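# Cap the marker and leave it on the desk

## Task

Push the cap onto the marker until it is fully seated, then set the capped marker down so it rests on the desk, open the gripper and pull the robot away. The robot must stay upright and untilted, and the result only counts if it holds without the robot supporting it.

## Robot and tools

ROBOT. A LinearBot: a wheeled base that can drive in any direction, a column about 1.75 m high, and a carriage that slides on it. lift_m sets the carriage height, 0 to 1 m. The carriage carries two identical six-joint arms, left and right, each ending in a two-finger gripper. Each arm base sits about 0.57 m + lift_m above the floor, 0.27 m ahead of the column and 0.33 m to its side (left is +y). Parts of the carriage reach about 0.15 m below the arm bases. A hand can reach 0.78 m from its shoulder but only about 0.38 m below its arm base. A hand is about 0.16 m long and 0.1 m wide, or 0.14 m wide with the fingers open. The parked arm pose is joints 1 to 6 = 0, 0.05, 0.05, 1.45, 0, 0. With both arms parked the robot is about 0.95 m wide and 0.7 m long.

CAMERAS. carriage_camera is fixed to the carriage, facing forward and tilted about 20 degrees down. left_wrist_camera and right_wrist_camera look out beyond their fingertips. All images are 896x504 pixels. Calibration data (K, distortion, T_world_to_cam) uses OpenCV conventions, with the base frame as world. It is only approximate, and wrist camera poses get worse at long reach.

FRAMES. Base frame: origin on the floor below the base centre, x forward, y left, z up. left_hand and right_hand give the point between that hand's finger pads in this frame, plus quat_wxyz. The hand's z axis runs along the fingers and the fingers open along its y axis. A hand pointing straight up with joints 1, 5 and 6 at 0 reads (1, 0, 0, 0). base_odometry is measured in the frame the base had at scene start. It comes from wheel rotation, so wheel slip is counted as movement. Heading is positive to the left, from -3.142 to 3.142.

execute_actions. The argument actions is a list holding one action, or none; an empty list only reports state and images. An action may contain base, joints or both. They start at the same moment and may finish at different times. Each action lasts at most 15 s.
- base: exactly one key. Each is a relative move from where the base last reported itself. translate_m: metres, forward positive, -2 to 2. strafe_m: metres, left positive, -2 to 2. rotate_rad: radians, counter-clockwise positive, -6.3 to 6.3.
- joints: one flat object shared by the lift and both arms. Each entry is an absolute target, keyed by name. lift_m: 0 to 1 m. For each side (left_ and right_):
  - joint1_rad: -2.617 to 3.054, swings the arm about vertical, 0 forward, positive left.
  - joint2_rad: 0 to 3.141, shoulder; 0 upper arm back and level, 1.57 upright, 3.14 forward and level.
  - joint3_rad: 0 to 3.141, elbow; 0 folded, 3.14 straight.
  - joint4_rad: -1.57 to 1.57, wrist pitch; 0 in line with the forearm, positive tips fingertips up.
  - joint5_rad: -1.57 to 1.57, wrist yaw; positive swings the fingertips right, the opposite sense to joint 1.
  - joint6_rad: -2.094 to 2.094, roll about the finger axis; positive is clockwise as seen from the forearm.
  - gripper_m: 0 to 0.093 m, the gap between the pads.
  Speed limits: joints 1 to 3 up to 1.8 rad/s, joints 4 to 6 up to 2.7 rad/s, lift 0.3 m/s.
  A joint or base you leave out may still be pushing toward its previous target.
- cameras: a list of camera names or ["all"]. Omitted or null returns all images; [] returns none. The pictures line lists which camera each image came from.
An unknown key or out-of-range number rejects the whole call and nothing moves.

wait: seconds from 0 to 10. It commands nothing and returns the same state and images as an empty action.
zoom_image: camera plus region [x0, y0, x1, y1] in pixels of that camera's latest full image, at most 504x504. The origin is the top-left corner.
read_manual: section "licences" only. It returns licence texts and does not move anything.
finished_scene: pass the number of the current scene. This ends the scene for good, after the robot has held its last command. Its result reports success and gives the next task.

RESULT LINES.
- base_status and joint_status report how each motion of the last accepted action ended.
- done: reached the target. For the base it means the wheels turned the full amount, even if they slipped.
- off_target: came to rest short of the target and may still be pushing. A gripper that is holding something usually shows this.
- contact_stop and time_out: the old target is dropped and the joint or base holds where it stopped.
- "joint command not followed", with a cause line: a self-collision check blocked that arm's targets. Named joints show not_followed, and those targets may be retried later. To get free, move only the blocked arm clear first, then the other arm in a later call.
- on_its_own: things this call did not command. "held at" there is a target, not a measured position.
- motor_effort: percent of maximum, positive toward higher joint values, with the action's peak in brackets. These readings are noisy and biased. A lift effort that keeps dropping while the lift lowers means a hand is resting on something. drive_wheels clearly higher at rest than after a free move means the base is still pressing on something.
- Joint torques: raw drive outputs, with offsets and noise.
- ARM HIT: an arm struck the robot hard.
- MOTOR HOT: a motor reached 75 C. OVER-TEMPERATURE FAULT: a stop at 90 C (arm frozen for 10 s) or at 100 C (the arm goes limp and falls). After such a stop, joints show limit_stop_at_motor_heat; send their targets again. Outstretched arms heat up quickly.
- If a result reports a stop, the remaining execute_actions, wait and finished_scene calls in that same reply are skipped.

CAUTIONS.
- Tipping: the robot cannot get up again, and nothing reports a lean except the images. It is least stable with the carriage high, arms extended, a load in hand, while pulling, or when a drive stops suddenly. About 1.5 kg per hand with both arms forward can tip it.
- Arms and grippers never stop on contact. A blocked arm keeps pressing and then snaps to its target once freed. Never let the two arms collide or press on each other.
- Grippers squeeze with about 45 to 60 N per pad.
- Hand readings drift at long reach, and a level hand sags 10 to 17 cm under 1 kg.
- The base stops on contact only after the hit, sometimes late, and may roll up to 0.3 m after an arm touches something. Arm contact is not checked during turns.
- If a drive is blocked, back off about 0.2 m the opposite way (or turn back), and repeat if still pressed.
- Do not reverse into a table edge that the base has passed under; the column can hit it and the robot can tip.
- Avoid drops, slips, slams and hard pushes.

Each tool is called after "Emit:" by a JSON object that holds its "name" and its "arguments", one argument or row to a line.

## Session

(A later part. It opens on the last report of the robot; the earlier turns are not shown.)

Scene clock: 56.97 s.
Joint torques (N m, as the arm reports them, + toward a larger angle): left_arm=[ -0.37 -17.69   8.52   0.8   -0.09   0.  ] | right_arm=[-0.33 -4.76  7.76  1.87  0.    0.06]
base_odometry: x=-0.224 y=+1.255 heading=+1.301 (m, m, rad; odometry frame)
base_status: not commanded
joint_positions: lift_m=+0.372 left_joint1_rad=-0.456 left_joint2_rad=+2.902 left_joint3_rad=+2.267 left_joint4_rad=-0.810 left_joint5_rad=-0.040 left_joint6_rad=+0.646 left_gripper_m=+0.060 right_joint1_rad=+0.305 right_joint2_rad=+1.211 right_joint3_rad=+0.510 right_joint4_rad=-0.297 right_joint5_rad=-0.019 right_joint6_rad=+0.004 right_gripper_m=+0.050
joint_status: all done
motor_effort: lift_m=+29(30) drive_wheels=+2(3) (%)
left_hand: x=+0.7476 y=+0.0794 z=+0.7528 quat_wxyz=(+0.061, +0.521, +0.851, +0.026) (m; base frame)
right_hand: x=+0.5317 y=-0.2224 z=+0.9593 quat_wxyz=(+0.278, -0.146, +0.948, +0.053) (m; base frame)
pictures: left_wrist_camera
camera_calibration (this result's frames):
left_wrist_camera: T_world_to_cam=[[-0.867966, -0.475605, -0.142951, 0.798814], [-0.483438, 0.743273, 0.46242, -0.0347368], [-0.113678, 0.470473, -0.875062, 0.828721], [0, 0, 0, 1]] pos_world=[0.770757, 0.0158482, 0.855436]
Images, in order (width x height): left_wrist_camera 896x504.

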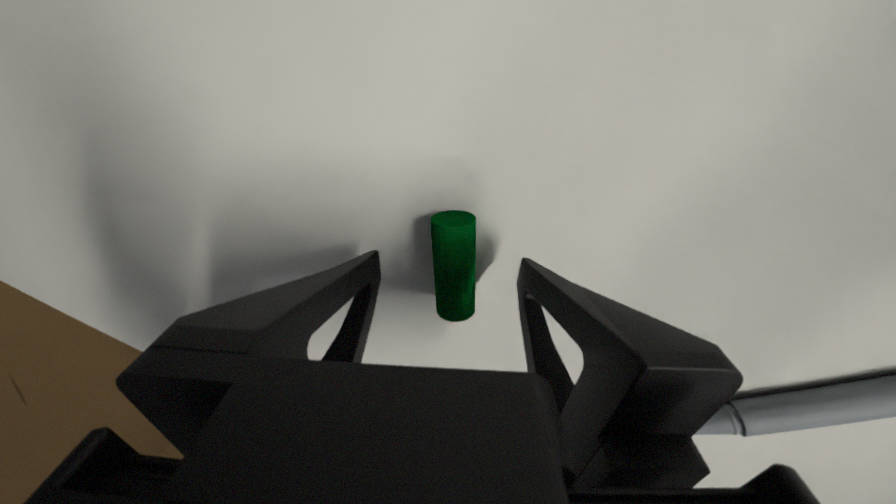

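Emit:
{"name": "execute_actions", "arguments": {
  "actions": [
    {"joints":{"lift_m":0.357}}
  ],
  "cameras": ["left_wrist_camera"]
}}

Emit:
{"name": "execute_actions", "arguments": {
  "actions": [
    {"joints":{"left_gripper_m":0}}
  ],
  "cameras": ["left_wrist_camera"]
}}

Emit:
{"name": "execute_actions", "arguments": {
  "actions": [
    {"joints":{"lift_m":0.4}}
  ],
  "cameras": []
}}

Emit:
{"name": "execute_actions", "arguments": {
  "actions": [
    {"joints":{"left_joint1_rad":-0.36,"left_joint2_rad":2.5,"left_joint3_rad":1.42,"left_joint4_rad":-0.49,"left_joint6_rad":-1.275}}
  ],
  "cameras": ["carriage_camera","left_wrist_camera"]
}}

Scene clock: 61.33 s.
Joint torques (N m, as the arm reports them, + toward a larger angle): left_arm=[ -0.35 -17.58   8.47   0.82  -0.07   0.01] | right_arm=[-0.33 -4.88  7.54  1.88  0.01  0.06]
base_odometry: x=-0.224 y=+1.255 heading=+1.301 (m, m, rad; odometry frame)
base_status: not commanded
joint_positions: lift_m=+0.357 left_joint1_rad=-0.456 left_joint2_rad=+2.901 left_joint3_rad=+2.267 left_joint4_rad=-0.809 left_joint5_rad=-0.040 left_joint6_rad=+0.646 left_gripper_m=+0.060 right_joint1_rad=+0.305 right_joint2_rad=+1.211 right_joint3_rad=+0.510 right_joint4_rad=-0.297 right_joint5_rad=-0.019 right_joint6_rad=+0.004 right_gripper_m=+0.050
joint_status: all done
motor_effort: lift_m=+29(30) drive_wheels=-3(3) (%)
left_hand: x=+0.7480 y=+0.0792 z=+0.7385 quat_wxyz=(+0.062, +0.521, +0.851, +0.026) (m; base frame)
right_hand: x=+0.5317 y=-0.2224 z=+0.9443 quat_wxyz=(+0.278, -0.146, +0.948, +0.053) (m; base frame)
pictures: left_wrist_camera
camera_calibration (this result's frames):
left_wrist_camera: T_world_to_cam=[[-0.867769, -0.475702, -0.14382, 0.797496], [-0.484071, 0.743584, 0.461258, -0.0264717], [-0.112479, 0.469884, -0.875533, 0.815771], [0, 0, 0, 1]] pos_world=[0.770986, 0.0157361, 0.84114]
Images, in order (width x height): left_wrist_camera 896x504.

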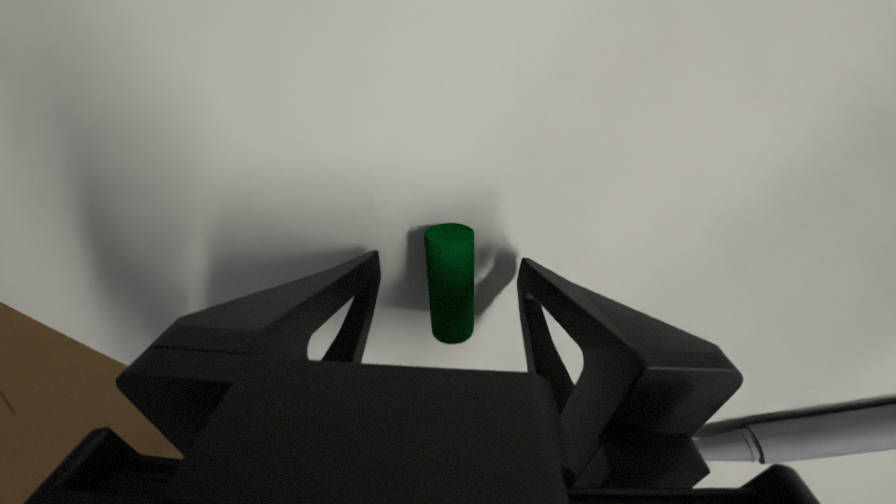

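Scene clock: 61.97 s.
Joint torques (N m, as the arm reports them, + toward a larger angle): left_arm=[ -0.35 -17.58   8.46   0.85  -0.09  -0.01] | right_arm=[-0.26 -4.84  7.61  1.88  0.01  0.05]
base_odometry: x=-0.224 y=+1.255 heading=+1.301 (m, m, rad; odometry frame)
base_status: not commanded
joint_positions: lift_m=+0.357 left_joint1_rad=-0.456 left_joint2_rad=+2.901 left_joint3_rad=+2.267 left_joint4_rad=-0.809 left_joint5_rad=-0.040 left_joint6_rad=+0.646 left_gripper_m=+0.018 right_joint1_rad=+0.305 right_joint2_rad=+1.211 right_joint3_rad=+0.510 right_joint4_rad=-0.297 right_joint5_rad=-0.019 right_joint6_rad=+0.004 right_gripper_m=+0.050
joint_status: left_gripper_m off_target (ended at +0.018, target +0.000)
motor_effort: lift_m=+29(29) drive_wheels=-3(3) (%)
left_hand: x=+0.7481 y=+0.0792 z=+0.7385 quat_wxyz=(+0.062, +0.522, +0.851, +0.026) (m; base frame)
right_hand: x=+0.5317 y=-0.2224 z=+0.9443 quat_wxyz=(+0.278, -0.146, +0.948, +0.053) (m; base frame)
pictures: left_wrist_camera
camera_calibration (this result's frames):
left_wrist_camera: T_world_to_cam=[[-0.867899, -0.47539, -0.144068, 0.797806], [-0.483951, 0.743821, 0.461, -0.0263247], [-0.111995, 0.469824, -0.875627, 0.815523], [0, 0, 0, 1]] pos_world=[0.771009, 0.0156985, 0.841168]
Images, in order (width x height): left_wrist_camera 896x504.

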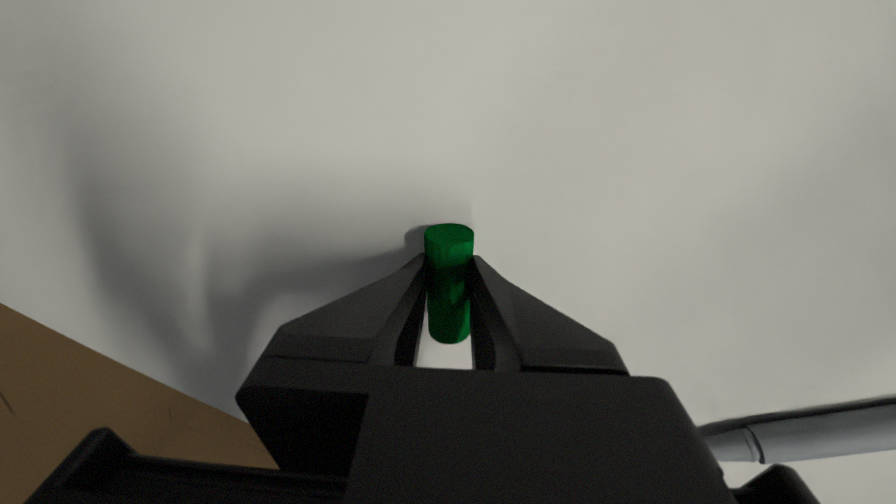

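Scene clock: 62.67 s.
Joint torques (N m, as the arm reports them, + toward a larger angle): left_arm=[ -0.25 -16.58   8.55   0.86  -0.09   0.01] | right_arm=[-0.34 -4.92  7.54  1.87  0.01  0.05]
base_odometry: x=-0.224 y=+1.255 heading=+1.301 (m, m, rad; odometry frame)
base_status: not commanded
joint_positions: lift_m=+0.400 left_joint1_rad=-0.456 left_joint2_rad=+2.889 left_joint3_rad=+2.267 left_joint4_rad=-0.807 left_joint5_rad=-0.039 left_joint6_rad=+0.646 left_gripper_m=+0.018 right_joint1_rad=+0.305 right_joint2_rad=+1.211 right_joint3_rad=+0.510 right_joint4_rad=-0.293 right_joint5_rad=-0.019 right_joint6_rad=+0.004 right_gripper_m=+0.050
joint_status: all done
motor_effort: lift_m=+32(39) drive_wheels=+2(3) (%)
left_hand: x=+0.7514 y=+0.0775 z=+0.7877 quat_wxyz=(+0.069, +0.521, +0.850, +0.026) (m; base frame)
right_hand: x=+0.5324 y=-0.2221 z=+0.9876 quat_wxyz=(+0.279, -0.146, +0.948, +0.053) (m; base frame)
pictures: none
No camera images: the call's "cameras" was empty. Leave "cameras" out to get every camera's image.

Scene clock: 64.57 s.
Joint torques (N m, as the arm reports them, + toward a larger angle): left_arm=[ -0.92 -14.14   5.54   0.52  -0.19  -0.05] | right_arm=[-0.28 -4.87  7.61  1.85  0.02  0.06]
base_odometry: x=-0.224 y=+1.255 heading=+1.301 (m, m, rad; odometry frame)
base_status: not commanded
joint_positions: lift_m=+0.400 left_joint1_rad=-0.354 left_joint2_rad=+2.505 left_joint3_rad=+1.422 left_joint4_rad=-0.499 left_joint5_rad=-0.041 left_joint6_rad=-1.271 left_gripper_m=+0.018 right_joint1_rad=+0.305 right_joint2_rad=+1.211 right_joint3_rad=+0.510 right_joint4_rad=-0.293 right_joint5_rad=-0.019 right_joint6_rad=+0.004 right_gripper_m=+0.050
joint_status: all done
motor_effort: lift_m=+33(33) drive_wheels=-3(3) (%)
left_hand: x=+0.6349 y=+0.1804 z=+0.7817 quat_wxyz=(+0.011, -0.442, +0.897, +0.018) (m; base frame)
right_hand: x=+0.5324 y=-0.2221 z=+0.9876 quat_wxyz=(+0.279, -0.146, +0.948, +0.053) (m; base frame)
pictures: carriage_camera, left_wrist_camera
camera_calibration (this result's frames):
carriage_camera: T_world_to_cam=[[0.0198054, -0.999667, 0.0165363, -0.0266149], [-0.358609, -0.0225418, -0.933216, 1.33941], [0.933278, 0.0125526, -0.358936, 0.313066], [0, 0, 0, 1]] pos_world=[0.188675, -0.000343101, 1.36277]
left_wrist_camera: T_world_to_cam=[[0.807166, -0.587293, -0.0597534, -0.355271], [-0.483353, -0.715616, 0.504246, 0.0527743], [-0.338901, -0.378128, -0.86149, 1.07906], [0, 0, 0, 1]] pos_world=[0.677967, 0.237143, 0.881763]
Images, in order (width x height): carriage_camera 896x504, left_wrist_camera 896x504.

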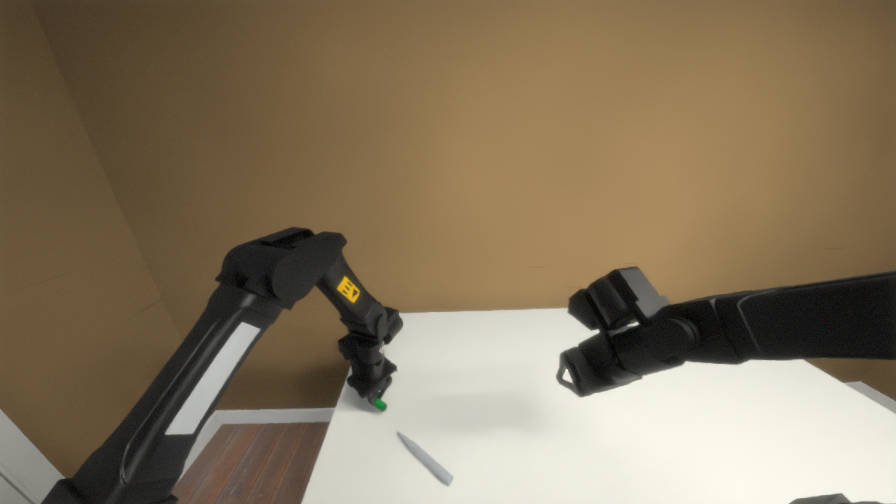

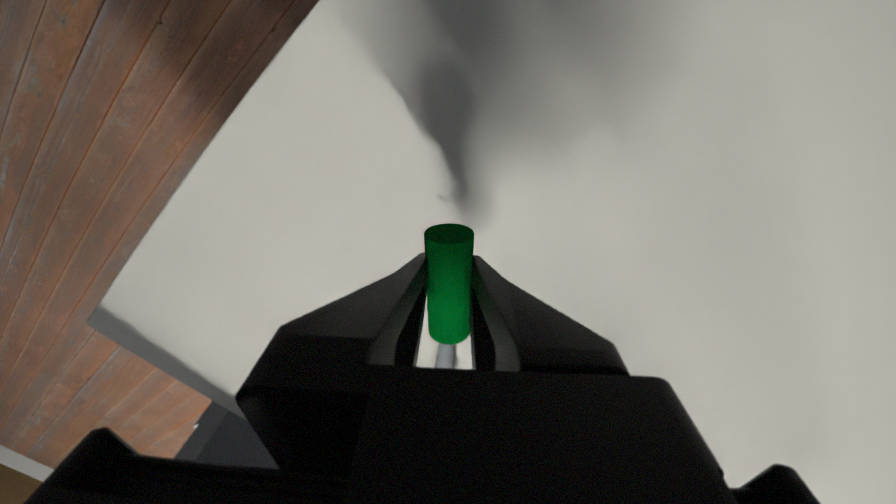

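Emit:
{"name": "execute_actions", "arguments": {
  "actions": [
    {"joints":{"right_joint1_rad":0.905,"right_joint2_rad":2.435,"right_joint3_rad":0.89,"right_joint4_rad":0.545}}
  ],
  "cameras": []
}}

Emit:
{"name": "execute_actions", "arguments": {
  "actions": [
    {"joints":{"lift_m":0.36}}
  ]
}}

Scene clock: 68.83 s.
Joint torques (N m, as the arm reports them, + toward a larger angle): left_arm=[ -0.89 -14.01   5.51   0.54  -0.18  -0.04] | right_arm=[ -0.39 -11.34   2.5    2.04  -0.01   0.05]
base_odometry: x=-0.224 y=+1.255 heading=+1.301 (m, m, rad; odometry frame)
base_status: not commanded
joint_positions: lift_m=+0.400 left_joint1_rad=-0.354 left_joint2_rad=+2.505 left_joint3_rad=+1.422 left_joint4_rad=-0.498 left_joint5_rad=-0.041 left_joint6_rad=-1.271 left_gripper_m=+0.018 right_joint1_rad=+0.910 right_joint2_rad=+2.425 right_joint3_rad=+0.909 right_joint4_rad=+0.535 right_joint5_rad=-0.018 right_joint6_rad=+0.004 right_gripper_m=+0.050
joint_status: all done
motor_effort: lift_m=+33(33) drive_wheels=-3(2) (%)
left_hand: x=+0.6349 y=+0.1803 z=+0.7817 quat_wxyz=(+0.011, -0.442, +0.897, +0.018) (m; base frame)
right_hand: x=+0.5207 y=+0.0293 z=+0.7867 quat_wxyz=(+0.257, -0.421, +0.859, +0.136) (m; base frame)
pictures: none
No camera images: the call's "cameras" was empty. Leave "cameras" out to get every camera's image.

Scene clock: 69.53 s.
Joint torques (N m, as the arm reports them, + toward a larger angle): left_arm=[ -0.83 -13.99   5.66   0.52  -0.21  -0.06] | right_arm=[ -0.41 -11.45   2.87   1.96   0.01   0.05]
base_odometry: x=-0.224 y=+1.255 heading=+1.301 (m, m, rad; odometry frame)
base_status: not commanded
joint_positions: lift_m=+0.360 left_joint1_rad=-0.354 left_joint2_rad=+2.502 left_joint3_rad=+1.422 left_joint4_rad=-0.493 left_joint5_rad=-0.041 left_joint6_rad=-1.271 left_gripper_m=+0.018 right_joint1_rad=+0.910 right_joint2_rad=+2.425 right_joint3_rad=+0.904 right_joint4_rad=+0.545 right_joint5_rad=-0.019 right_joint6_rad=+0.004 right_gripper_m=+0.050
joint_status: all done
motor_effort: lift_m=+30(31) drive_wheels=+2(2) (%)
left_hand: x=+0.6371 y=+0.1794 z=+0.7431 quat_wxyz=(+0.014, -0.443, +0.897, +0.015) (m; base frame)
right_hand: x=+0.5204 y=+0.0289 z=+0.7468 quat_wxyz=(+0.259, -0.421, +0.859, +0.137) (m; base frame)
pictures: carriage_camera, left_wrist_camera, right_wrist_camera
camera_calibration (this result's frames):
carriage_camera: T_world_to_cam=[[0.0198054, -0.999667, 0.0165363, -0.0259566], [-0.358609, -0.0225418, -0.933216, 1.30226], [0.933278, 0.0125526, -0.358936, 0.298777], [0, 0, 0, 1]] pos_world=[0.188675, -0.000343101, 1.32296]
left_wrist_camera: T_world_to_cam=[[0.807653, -0.587493, -0.0504859, -0.367105], [-0.487788, -0.713774, 0.502583, 0.0763787], [-0.331299, -0.381286, -0.863054, 1.04319], [0, 0, 0, 1]] pos_world=[0.679358, 0.2366, 0.843409]
right_wrist_camera: T_world_to_cam=[[0.779915, -0.625837, 0.00780752, -0.397682], [-0.625042, -0.778155, 0.0616272, 0.30383], [-0.0324932, -0.052944, -0.998069, 0.890219], [0, 0, 0, 1]] pos_world=[0.528991, 0.0346737, 0.87288]
Images, in order (width x height): carriage_camera 896x504, left_wrist_camera 896x504, right_wrist_camera 896x504.

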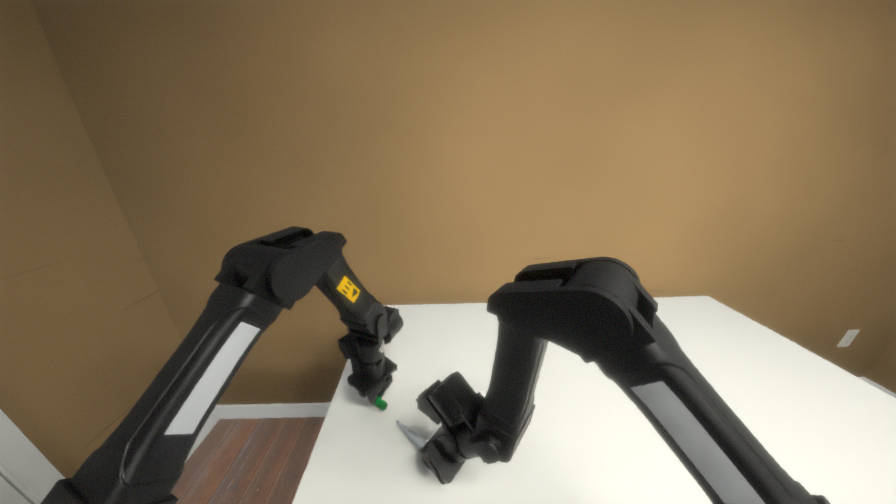

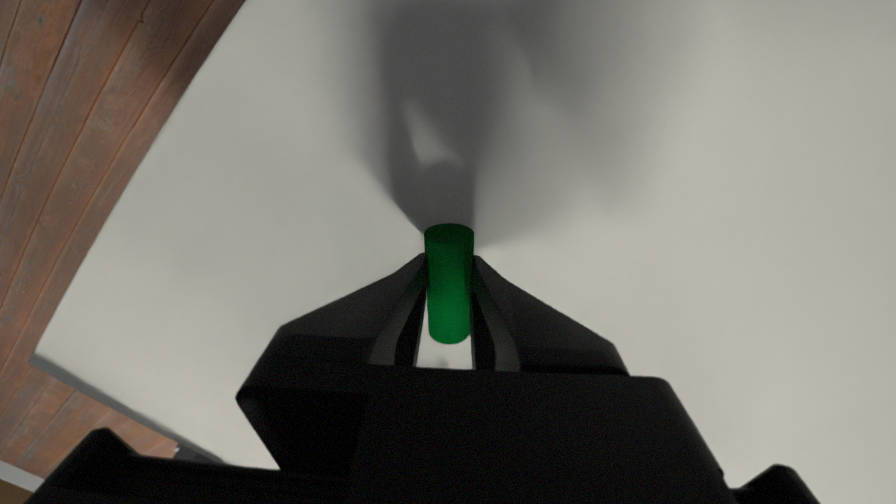

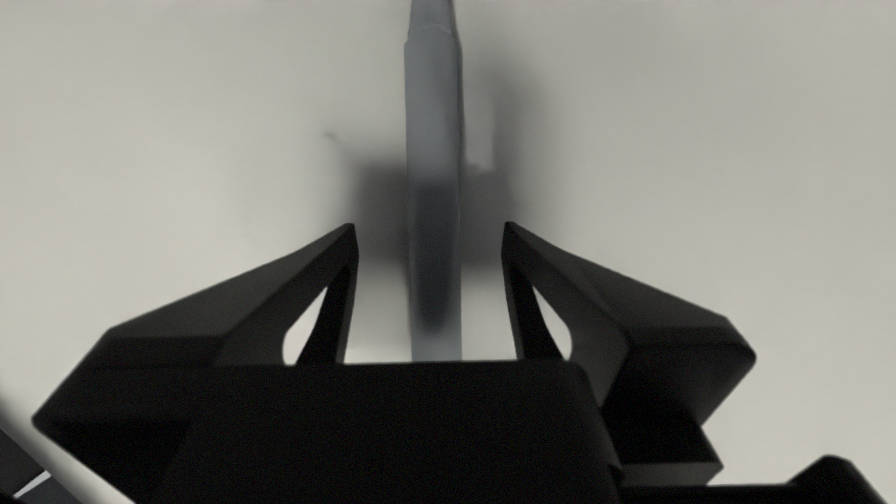

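Emit:
{"name": "execute_actions", "arguments": {
  "actions": [
    {"joints":{"lift_m":0.351,"right_joint2_rad":2.455}}
  ],
  "cameras": []
}}

Emit:
{"name": "execute_actions", "arguments": {
  "actions": [
    {"joints":{"left_gripper_m":0.035}}
  ]
}}

Scene clock: 71.20 s.
Joint torques (N m, as the arm reports them, + toward a larger angle): left_arm=[ -0.65 -13.32   5.61   0.49  -0.17  -0.06] | right_arm=[ -0.32 -10.87   2.78   1.88  -0.02   0.07]
base_odometry: x=-0.224 y=+1.255 heading=+1.301 (m, m, rad; odometry frame)
base_status: not commanded
joint_positions: lift_m=+0.351 left_joint1_rad=-0.354 left_joint2_rad=+2.493 left_joint3_rad=+1.422 left_joint4_rad=-0.490 left_joint5_rad=-0.041 left_joint6_rad=-1.271 left_gripper_m=+0.018 right_joint1_rad=+0.910 right_joint2_rad=+2.439 right_joint3_rad=+0.903 right_joint4_rad=+0.551 right_joint5_rad=-0.018 right_joint6_rad=+0.004 right_gripper_m=+0.050
joint_status: all done
motor_effort: lift_m=+27(28) drive_wheels=+2(3) (%)
left_hand: x=+0.6399 y=+0.1784 z=+0.7377 quat_wxyz=(+0.018, -0.443, +0.896, +0.011) (m; base frame)
right_hand: x=+0.5186 y=+0.0266 z=+0.7329 quat_wxyz=(+0.255, -0.421, +0.860, +0.135) (m; base frame)
pictures: none
No camera images: the call's "cameras" was empty. Leave "cameras" out to get every camera's image.

Scene clock: 71.73 s.
Joint torques (N m, as the arm reports them, + toward a larger angle): left_arm=[ -0.88 -13.1    5.67   0.51  -0.2   -0.06] | right_arm=[ -0.29 -10.9    2.79   1.88  -0.02   0.06]
base_odometry: x=-0.224 y=+1.255 heading=+1.301 (m, m, rad; odometry frame)
base_status: not commanded
joint_positions: lift_m=+0.351 left_joint1_rad=-0.354 left_joint2_rad=+2.493 left_joint3_rad=+1.422 left_joint4_rad=-0.490 left_joint5_rad=-0.041 left_joint6_rad=-1.271 left_gripper_m=+0.035 right_joint1_rad=+0.910 right_joint2_rad=+2.439 right_joint3_rad=+0.903 right_joint4_rad=+0.551 right_joint5_rad=-0.018 right_joint6_rad=+0.004 right_gripper_m=+0.050
joint_status: all done
motor_effort: lift_m=+27(28) drive_wheels=-3(3) (%)
left_hand: x=+0.6399 y=+0.1784 z=+0.7377 quat_wxyz=(+0.018, -0.443, +0.896, +0.011) (m; base frame)
right_hand: x=+0.5186 y=+0.0266 z=+0.7329 quat_wxyz=(+0.255, -0.421, +0.860, +0.135) (m; base frame)
pictures: carriage_camera, left_wrist_camera, right_wrist_camera
camera_calibration (this result's frames):
carriage_camera: T_world_to_cam=[[0.0198054, -0.999667, 0.0165363, -0.0258104], [-0.358609, -0.0225418, -0.933216, 1.29401], [0.933278, 0.0125526, -0.358936, 0.295604], [0, 0, 0, 1]] pos_world=[0.188675, -0.000343101, 1.31412]
left_wrist_camera: T_world_to_cam=[[0.808346, -0.587358, -0.0398341, -0.378559], [-0.492727, -0.712036, 0.500225, 0.0843524], [-0.322175, -0.384727, -0.864979, 1.03518], [0, 0, 0, 1]] pos_world=[0.681077, 0.235973, 0.838132]
right_wrist_camera: T_world_to_cam=[[0.780218, -0.625448, 0.00867756, -0.398488], [-0.624397, -0.777932, 0.0703558, 0.295077], [-0.0372533, -0.0603111, -0.997484, 0.87842], [0, 0, 0, 1]] pos_world=[0.527877, 0.0332951, 0.858907]
Images, in order (width x height): carriage_camera 896x504, left_wrist_camera 896x504, right_wrist_camera 896x504.

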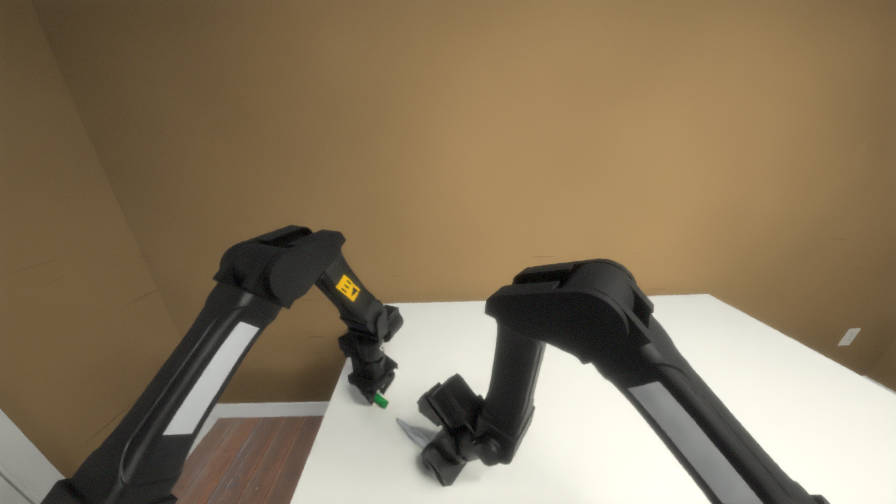

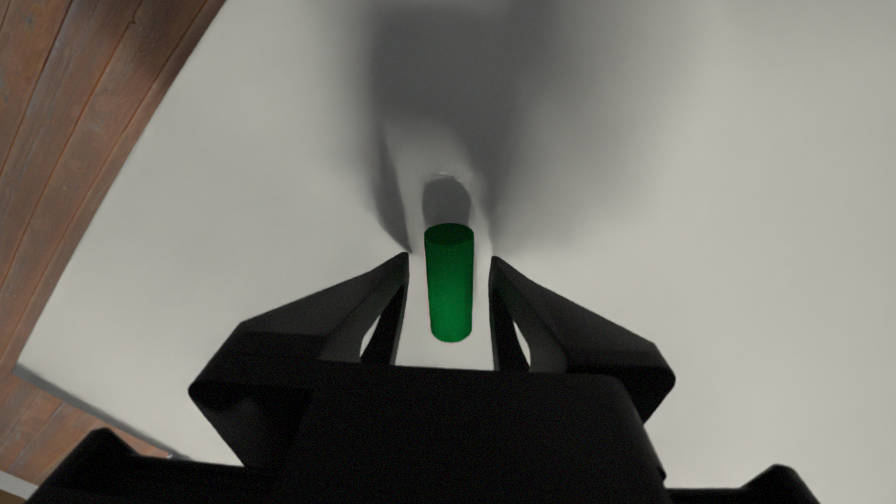

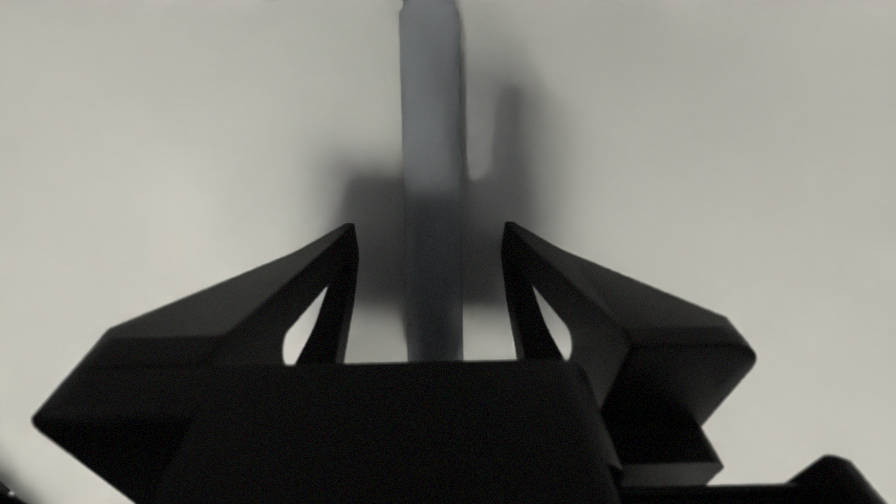

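Emit:
{"name": "execute_actions", "arguments": {
  "actions": [
    {"joints":{"left_gripper_m":0,"right_gripper_m":0}}
  ],
  "cameras": []
}}

Emit:
{"name": "execute_actions", "arguments": {
  "actions": [
    {"joints":{"right_joint2_rad":2.49,"right_joint3_rad":1.04,"right_joint4_rad":0.45}}
  ]
}}

Emit:
{"name": "zoom_image", "arguments": {
  "camera": "carriage_camera",
  "region": [340,360,460,460]
}}

Scene clock: 75.50 s.
Joint torques (N m, as the arm reports them, + toward a larger angle): left_arm=[ -0.81 -13.18   5.7    0.5   -0.19  -0.04] | right_arm=[ -0.34 -10.88   2.78   1.88  -0.01   0.06]
base_odometry: x=-0.224 y=+1.255 heading=+1.301 (m, m, rad; odometry frame)
base_status: not commanded
joint_positions: lift_m=+0.351 left_joint1_rad=-0.354 left_joint2_rad=+2.493 left_joint3_rad=+1.422 left_joint4_rad=-0.490 left_joint5_rad=-0.041 left_joint6_rad=-1.271 left_gripper_m=+0.018 right_joint1_rad=+0.910 right_joint2_rad=+2.439 right_joint3_rad=+0.903 right_joint4_rad=+0.551 right_joint5_rad=-0.018 right_joint6_rad=+0.004 right_gripper_m=+0.017
joint_status: left_gripper_m off_target (ended at +0.018, target +0.000); right_gripper_m off_target (ended at +0.017, target +0.000)
motor_effort: lift_m=+27(28) drive_wheels=-3(3) (%)
left_hand: x=+0.6399 y=+0.1784 z=+0.7377 quat_wxyz=(+0.018, -0.443, +0.896, +0.011) (m; base frame)
right_hand: x=+0.5186 y=+0.0266 z=+0.7329 quat_wxyz=(+0.255, -0.421, +0.860, +0.135) (m; base frame)
pictures: none
No camera images: the call's "cameras" was empty. Leave "cameras" out to get every camera's image.

Scene clock: 76.33 s.
Joint torques (N m, as the arm reports them, + toward a larger angle): left_arm=[ -0.94 -13.24   5.77   0.49  -0.18  -0.05] | right_arm=[ -0.32 -11.14   5.25   1.82  -0.01   0.06]
base_odometry: x=-0.224 y=+1.255 heading=+1.301 (m, m, rad; odometry frame)
base_status: not commanded
joint_positions: lift_m=+0.351 left_joint1_rad=-0.354 left_joint2_rad=+2.493 left_joint3_rad=+1.422 left_joint4_rad=-0.490 left_joint5_rad=-0.041 left_joint6_rad=-1.271 left_gripper_m=+0.018 right_joint1_rad=+0.910 right_joint2_rad=+2.466 right_joint3_rad=+1.032 right_joint4_rad=+0.466 right_joint5_rad=-0.018 right_joint6_rad=+0.004 right_gripper_m=+0.017
joint_status: all done
motor_effort: lift_m=+28(28) drive_wheels=+2(3) (%)
left_hand: x=+0.6399 y=+0.1784 z=+0.7377 quat_wxyz=(+0.018, -0.443, +0.896, +0.011) (m; base frame)
right_hand: x=+0.5386 y=+0.0523 z=+0.7383 quat_wxyz=(+0.263, -0.420, +0.857, +0.139) (m; base frame)
pictures: carriage_camera, left_wrist_camera, right_wrist_camera
camera_calibration (this result's frames):
carriage_camera: T_world_to_cam=[[0.0198054, -0.999667, 0.0165363, -0.0258104], [-0.358609, -0.0225418, -0.933216, 1.29401], [0.933278, 0.0125526, -0.358936, 0.295604], [0, 0, 0, 1]] pos_world=[0.188675, -0.000343101, 1.31412]
left_wrist_camera: T_world_to_cam=[[0.808346, -0.587358, -0.0398341, -0.378559], [-0.492727, -0.712036, 0.500225, 0.0843524], [-0.322175, -0.384727, -0.864979, 1.03518], [0, 0, 0, 1]] pos_world=[0.681077, 0.235973, 0.838132]
right_wrist_camera: T_world_to_cam=[[0.780126, -0.625566, 0.00842236, -0.39782], [-0.625061, -0.778785, 0.0528434, 0.34045], [-0.0264978, -0.046489, -0.998567, 0.880322], [0, 0, 0, 1]] pos_world=[0.546478, 0.0571999, 0.864421]
Images, in order (width x height): carriage_camera 896x504, left_wrist_camera 896x504, right_wrist_camera 896x504.

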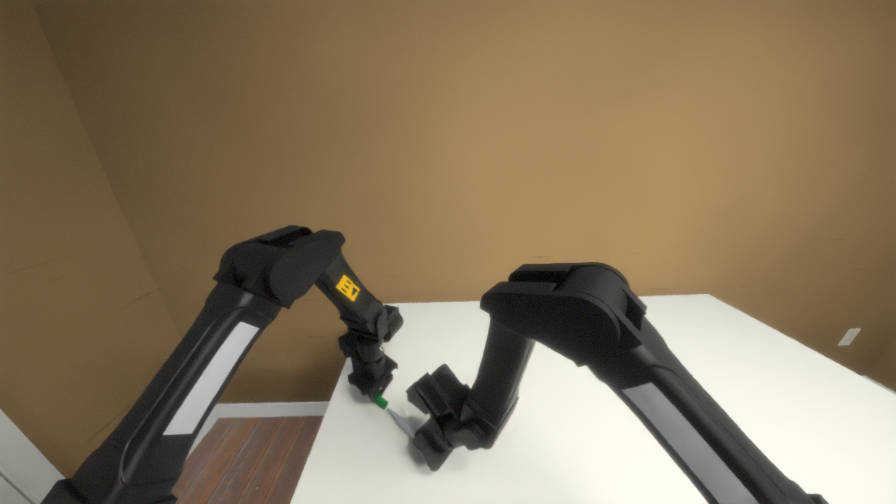

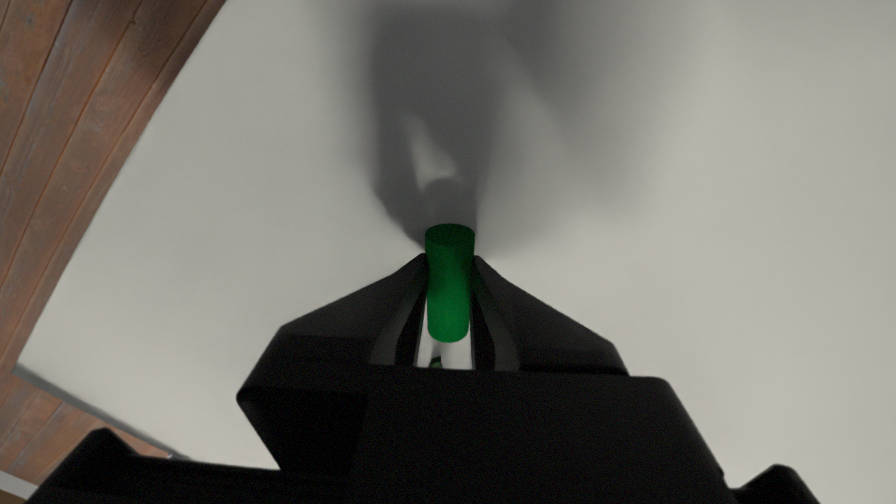

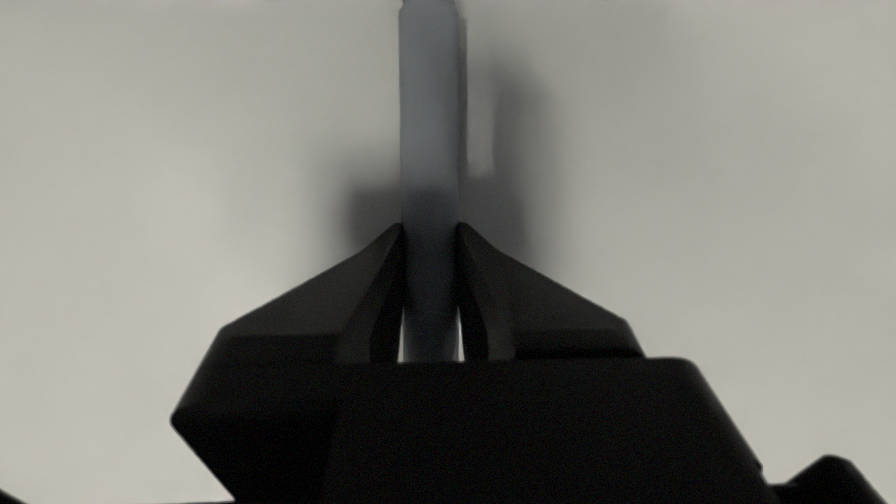

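Region (340, 360, 460, 460) of carriage_camera's 896x504 image, scaled by 4.200, with more detail than that image has.

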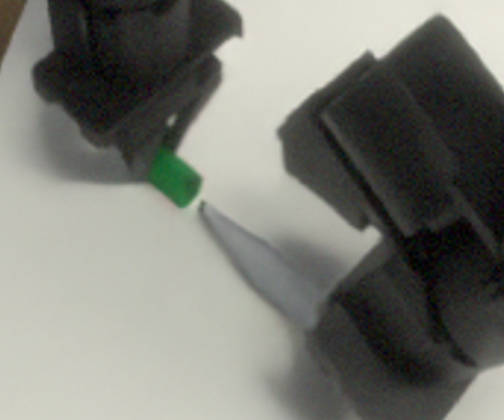

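Tip is high and about 5 mm left.

Emit:
{"name": "execute_actions", "arguments": {
  "actions": [
    {"joints":{"right_joint1_rad":0.894,"right_joint2_rad":2.515,"right_joint3_rad":1.06,"right_joint4_rad":0.44}}
  ],
  "cameras": ["left_wrist_camera"]
}}

Scene clock: 77.63 s.
Joint torques (N m, as the arm reports them, + toward a larger angle): left_arm=[ -0.86 -13.19   5.62   0.49  -0.2   -0.04] | right_arm=[ -0.49 -10.69   5.48   1.71  -0.01   0.05]
base_odometry: x=-0.224 y=+1.255 heading=+1.301 (m, m, rad; odometry frame)
base_status: not commanded
joint_positions: lift_m=+0.351 left_joint1_rad=-0.354 left_joint2_rad=+2.493 left_joint3_rad=+1.422 left_joint4_rad=-0.490 left_joint5_rad=-0.041 left_joint6_rad=-1.271 left_gripper_m=+0.018 right_joint1_rad=+0.902 right_joint2_rad=+2.484 right_joint3_rad=+1.049 right_joint4_rad=+0.460 right_joint5_rad=-0.019 right_joint6_rad=+0.004 right_gripper_m=+0.017
joint_status: all done
motor_effort: lift_m=+28(27) drive_wheels=-3(3) (%)
left_hand: x=+0.6399 y=+0.1784 z=+0.7377 quat_wxyz=(+0.018, -0.443, +0.896, +0.011) (m; base frame)
right_hand: x=+0.5419 y=+0.0509 z=+0.7331 quat_wxyz=(+0.260, -0.418, +0.860, +0.136) (m; base frame)
pictures: left_wrist_camera
camera_calibration (this result's frames):
left_wrist_camera: T_world_to_cam=[[0.808346, -0.587358, -0.0398341, -0.378559], [-0.492727, -0.712036, 0.500225, 0.0843524], [-0.322175, -0.384727, -0.864979, 1.03518], [0, 0, 0, 1]] pos_world=[0.681077, 0.235973, 0.838132]
Images, in order (width x height): left_wrist_camera 896x504.

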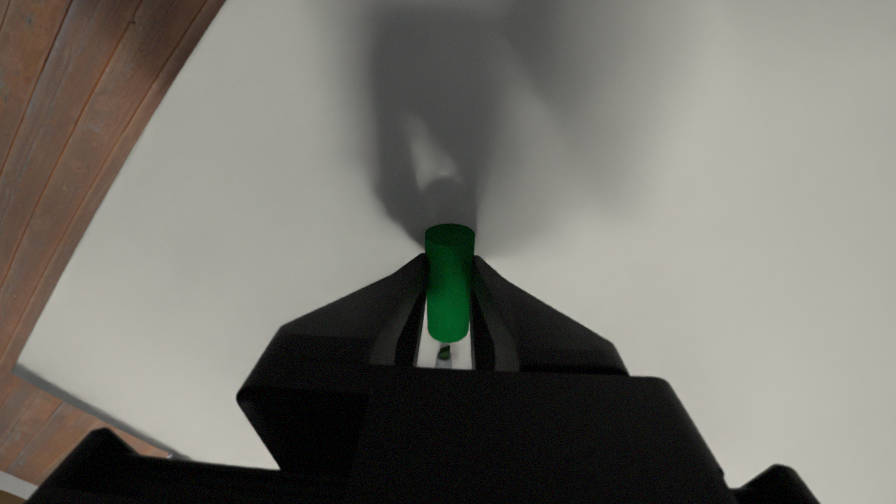

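Emit:
{"name": "execute_actions", "arguments": {
  "actions": [
    {"joints":{"right_joint1_rad":0.89,"right_joint2_rad":2.552,"right_joint3_rad":1.18,"right_joint4_rad":0.345}}
  ],
  "cameras": ["left_wrist_camera","right_wrist_camera"]
}}

Scene clock: 82.17 s.
Joint torques (N m, as the arm reports them, + toward a larger angle): left_arm=[ -0.74 -13.14   5.57   0.48  -0.2   -0.05] | right_arm=[ -0.76 -11.58   5.87   1.6   -0.01   0.05]
base_odometry: x=-0.224 y=+1.255 heading=+1.301 (m, m, rad; odometry frame)
base_status: not commanded
joint_positions: lift_m=+0.351 left_joint1_rad=-0.354 left_joint2_rad=+2.493 left_joint3_rad=+1.422 left_joint4_rad=-0.490 left_joint5_rad=-0.041 left_joint6_rad=-1.271 left_gripper_m=+0.018 right_joint1_rad=+0.899 right_joint2_rad=+2.523 right_joint3_rad=+1.171 right_joint4_rad=+0.374 right_joint5_rad=-0.019 right_joint6_rad=+0.004 right_gripper_m=+0.017
joint_status: all done
motor_effort: lift_m=+28(28) drive_wheels=+2(3) (%)
left_hand: x=+0.6399 y=+0.1784 z=+0.7377 quat_wxyz=(+0.018, -0.443, +0.896, +0.011) (m; base frame)
right_hand: x=+0.5585 y=+0.0698 z=+0.7333 quat_wxyz=(+0.259, -0.417, +0.861, +0.135) (m; base frame)
pictures: left_wrist_camera, right_wrist_camera
camera_calibration (this result's frames):
left_wrist_camera: T_world_to_cam=[[0.808346, -0.587358, -0.0398341, -0.378559], [-0.492727, -0.712036, 0.500225, 0.0843524], [-0.322175, -0.384727, -0.864979, 1.03518], [0, 0, 0, 1]] pos_world=[0.681077, 0.235973, 0.838132]
right_wrist_camera: T_world_to_cam=[[0.773829, -0.633341, 0.00824514, -0.39813], [-0.632527, -0.772023, 0.0623681, 0.363534], [-0.0331348, -0.0534775, -0.998019, 0.880501], [0, 0, 0, 1]] pos_world=[0.567205, 0.0755917, 0.859367]
Images, in order (width x height): left_wrist_camera 896x504, right_wrist_camera 896x504.

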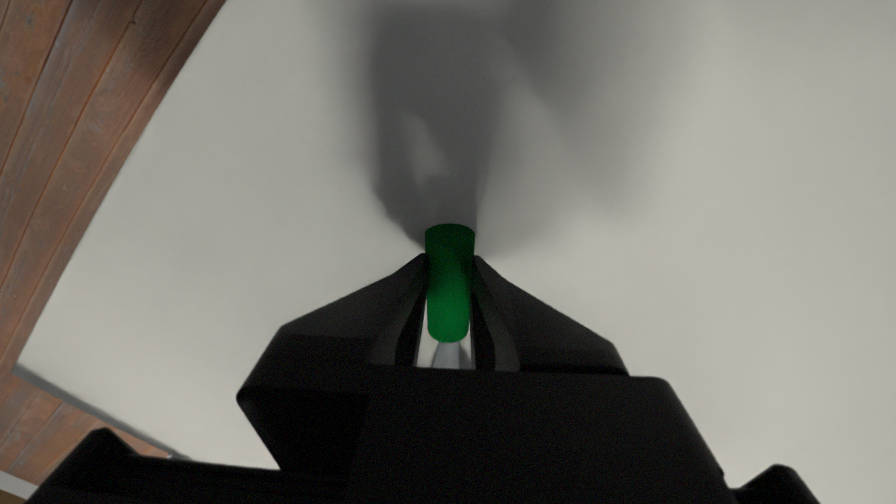

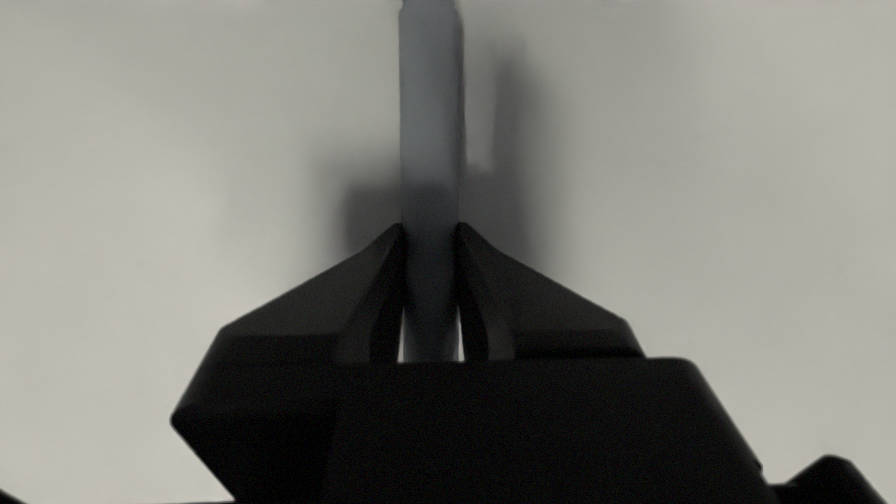

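Emit:
{"name": "execute_actions", "arguments": {
  "actions": [
    {"joints":{"right_joint2_rad":2.595,"right_joint3_rad":1.31,"right_joint4_rad":0.26}}
  ]
}}

Emit:
{"name": "zoom_image", "arguments": {
  "camera": "carriage_camera",
  "region": [340,350,460,460]
}}

Scene clock: 84.33 s.
Joint torques (N m, as the arm reports them, + toward a larger angle): left_arm=[ -0.88 -13.15   5.63   0.51  -0.18  -0.04] | right_arm=[ -0.73 -12.59   6.55   1.62   0.     0.06]
base_odometry: x=-0.224 y=+1.255 heading=+1.301 (m, m, rad; odometry frame)
base_status: not commanded
joint_positions: lift_m=+0.351 left_joint1_rad=-0.354 left_joint2_rad=+2.493 left_joint3_rad=+1.422 left_joint4_rad=-0.490 left_joint5_rad=-0.041 left_joint6_rad=-1.271 left_gripper_m=+0.018 right_joint1_rad=+0.899 right_joint2_rad=+2.567 right_joint3_rad=+1.300 right_joint4_rad=+0.287 right_joint5_rad=-0.019 right_joint6_rad=+0.004 right_gripper_m=+0.017
joint_status: all done
motor_effort: lift_m=+28(28) drive_wheels=+2(2) (%)
left_hand: x=+0.6399 y=+0.1784 z=+0.7377 quat_wxyz=(+0.018, -0.443, +0.896, +0.011) (m; base frame)
right_hand: x=+0.5739 y=+0.0891 z=+0.7335 quat_wxyz=(+0.258, -0.417, +0.861, +0.135) (m; base frame)
pictures: carriage_camera, left_wrist_camera, right_wrist_camera
camera_calibration (this result's frames):
carriage_camera: T_world_to_cam=[[0.0198054, -0.999667, 0.0165363, -0.0258104], [-0.358609, -0.0225418, -0.933216, 1.29401], [0.933278, 0.0125526, -0.358936, 0.295604], [0, 0, 0, 1]] pos_world=[0.188675, -0.000343101, 1.31412]
left_wrist_camera: T_world_to_cam=[[0.808346, -0.587358, -0.0398341, -0.378559], [-0.492727, -0.712036, 0.500225, 0.0843524], [-0.322175, -0.384727, -0.864979, 1.03518], [0, 0, 0, 1]] pos_world=[0.681077, 0.235973, 0.838132]
right_wrist_camera: T_world_to_cam=[[0.773843, -0.633324, 0.00828336, -0.397816], [-0.632422, -0.77189, 0.0650327, 0.386102], [-0.0347929, -0.0555637, -0.997849, 0.883246], [0, 0, 0, 1]] pos_world=[0.582757, 0.0951581, 0.859532]
Images, in order (width x height): carriage_camera 896x504, left_wrist_camera 896x504, right_wrist_camera 896x504.

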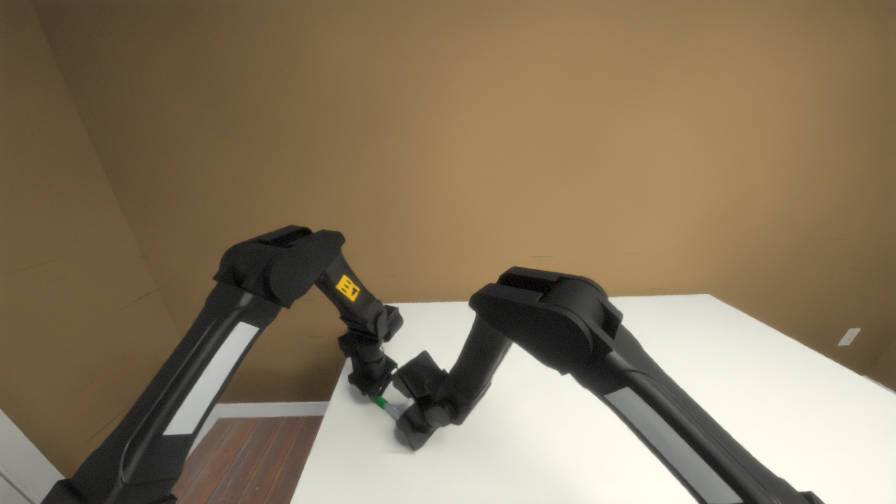

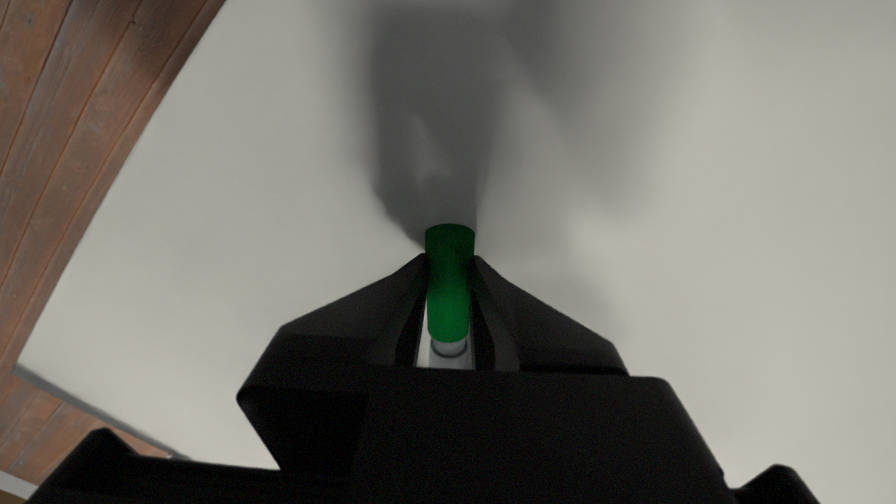

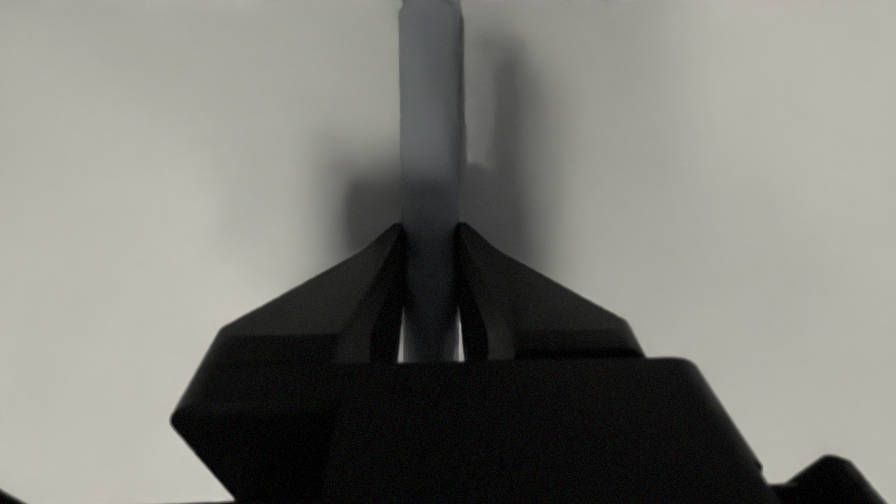

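Region (340, 350, 460, 460) of carriage_camera's 896x504 image, scaled by 4.200, with more detail than that image has; it fills the top 462 rows of this view, and the rest is white.

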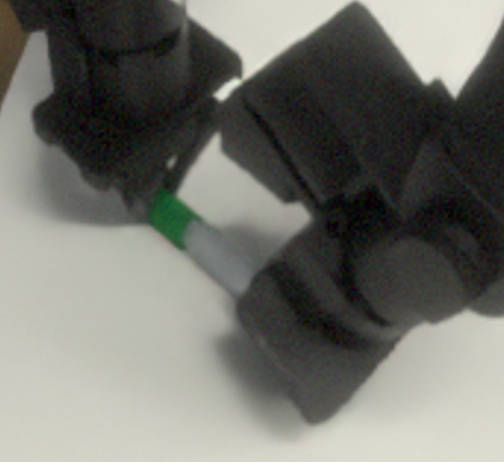

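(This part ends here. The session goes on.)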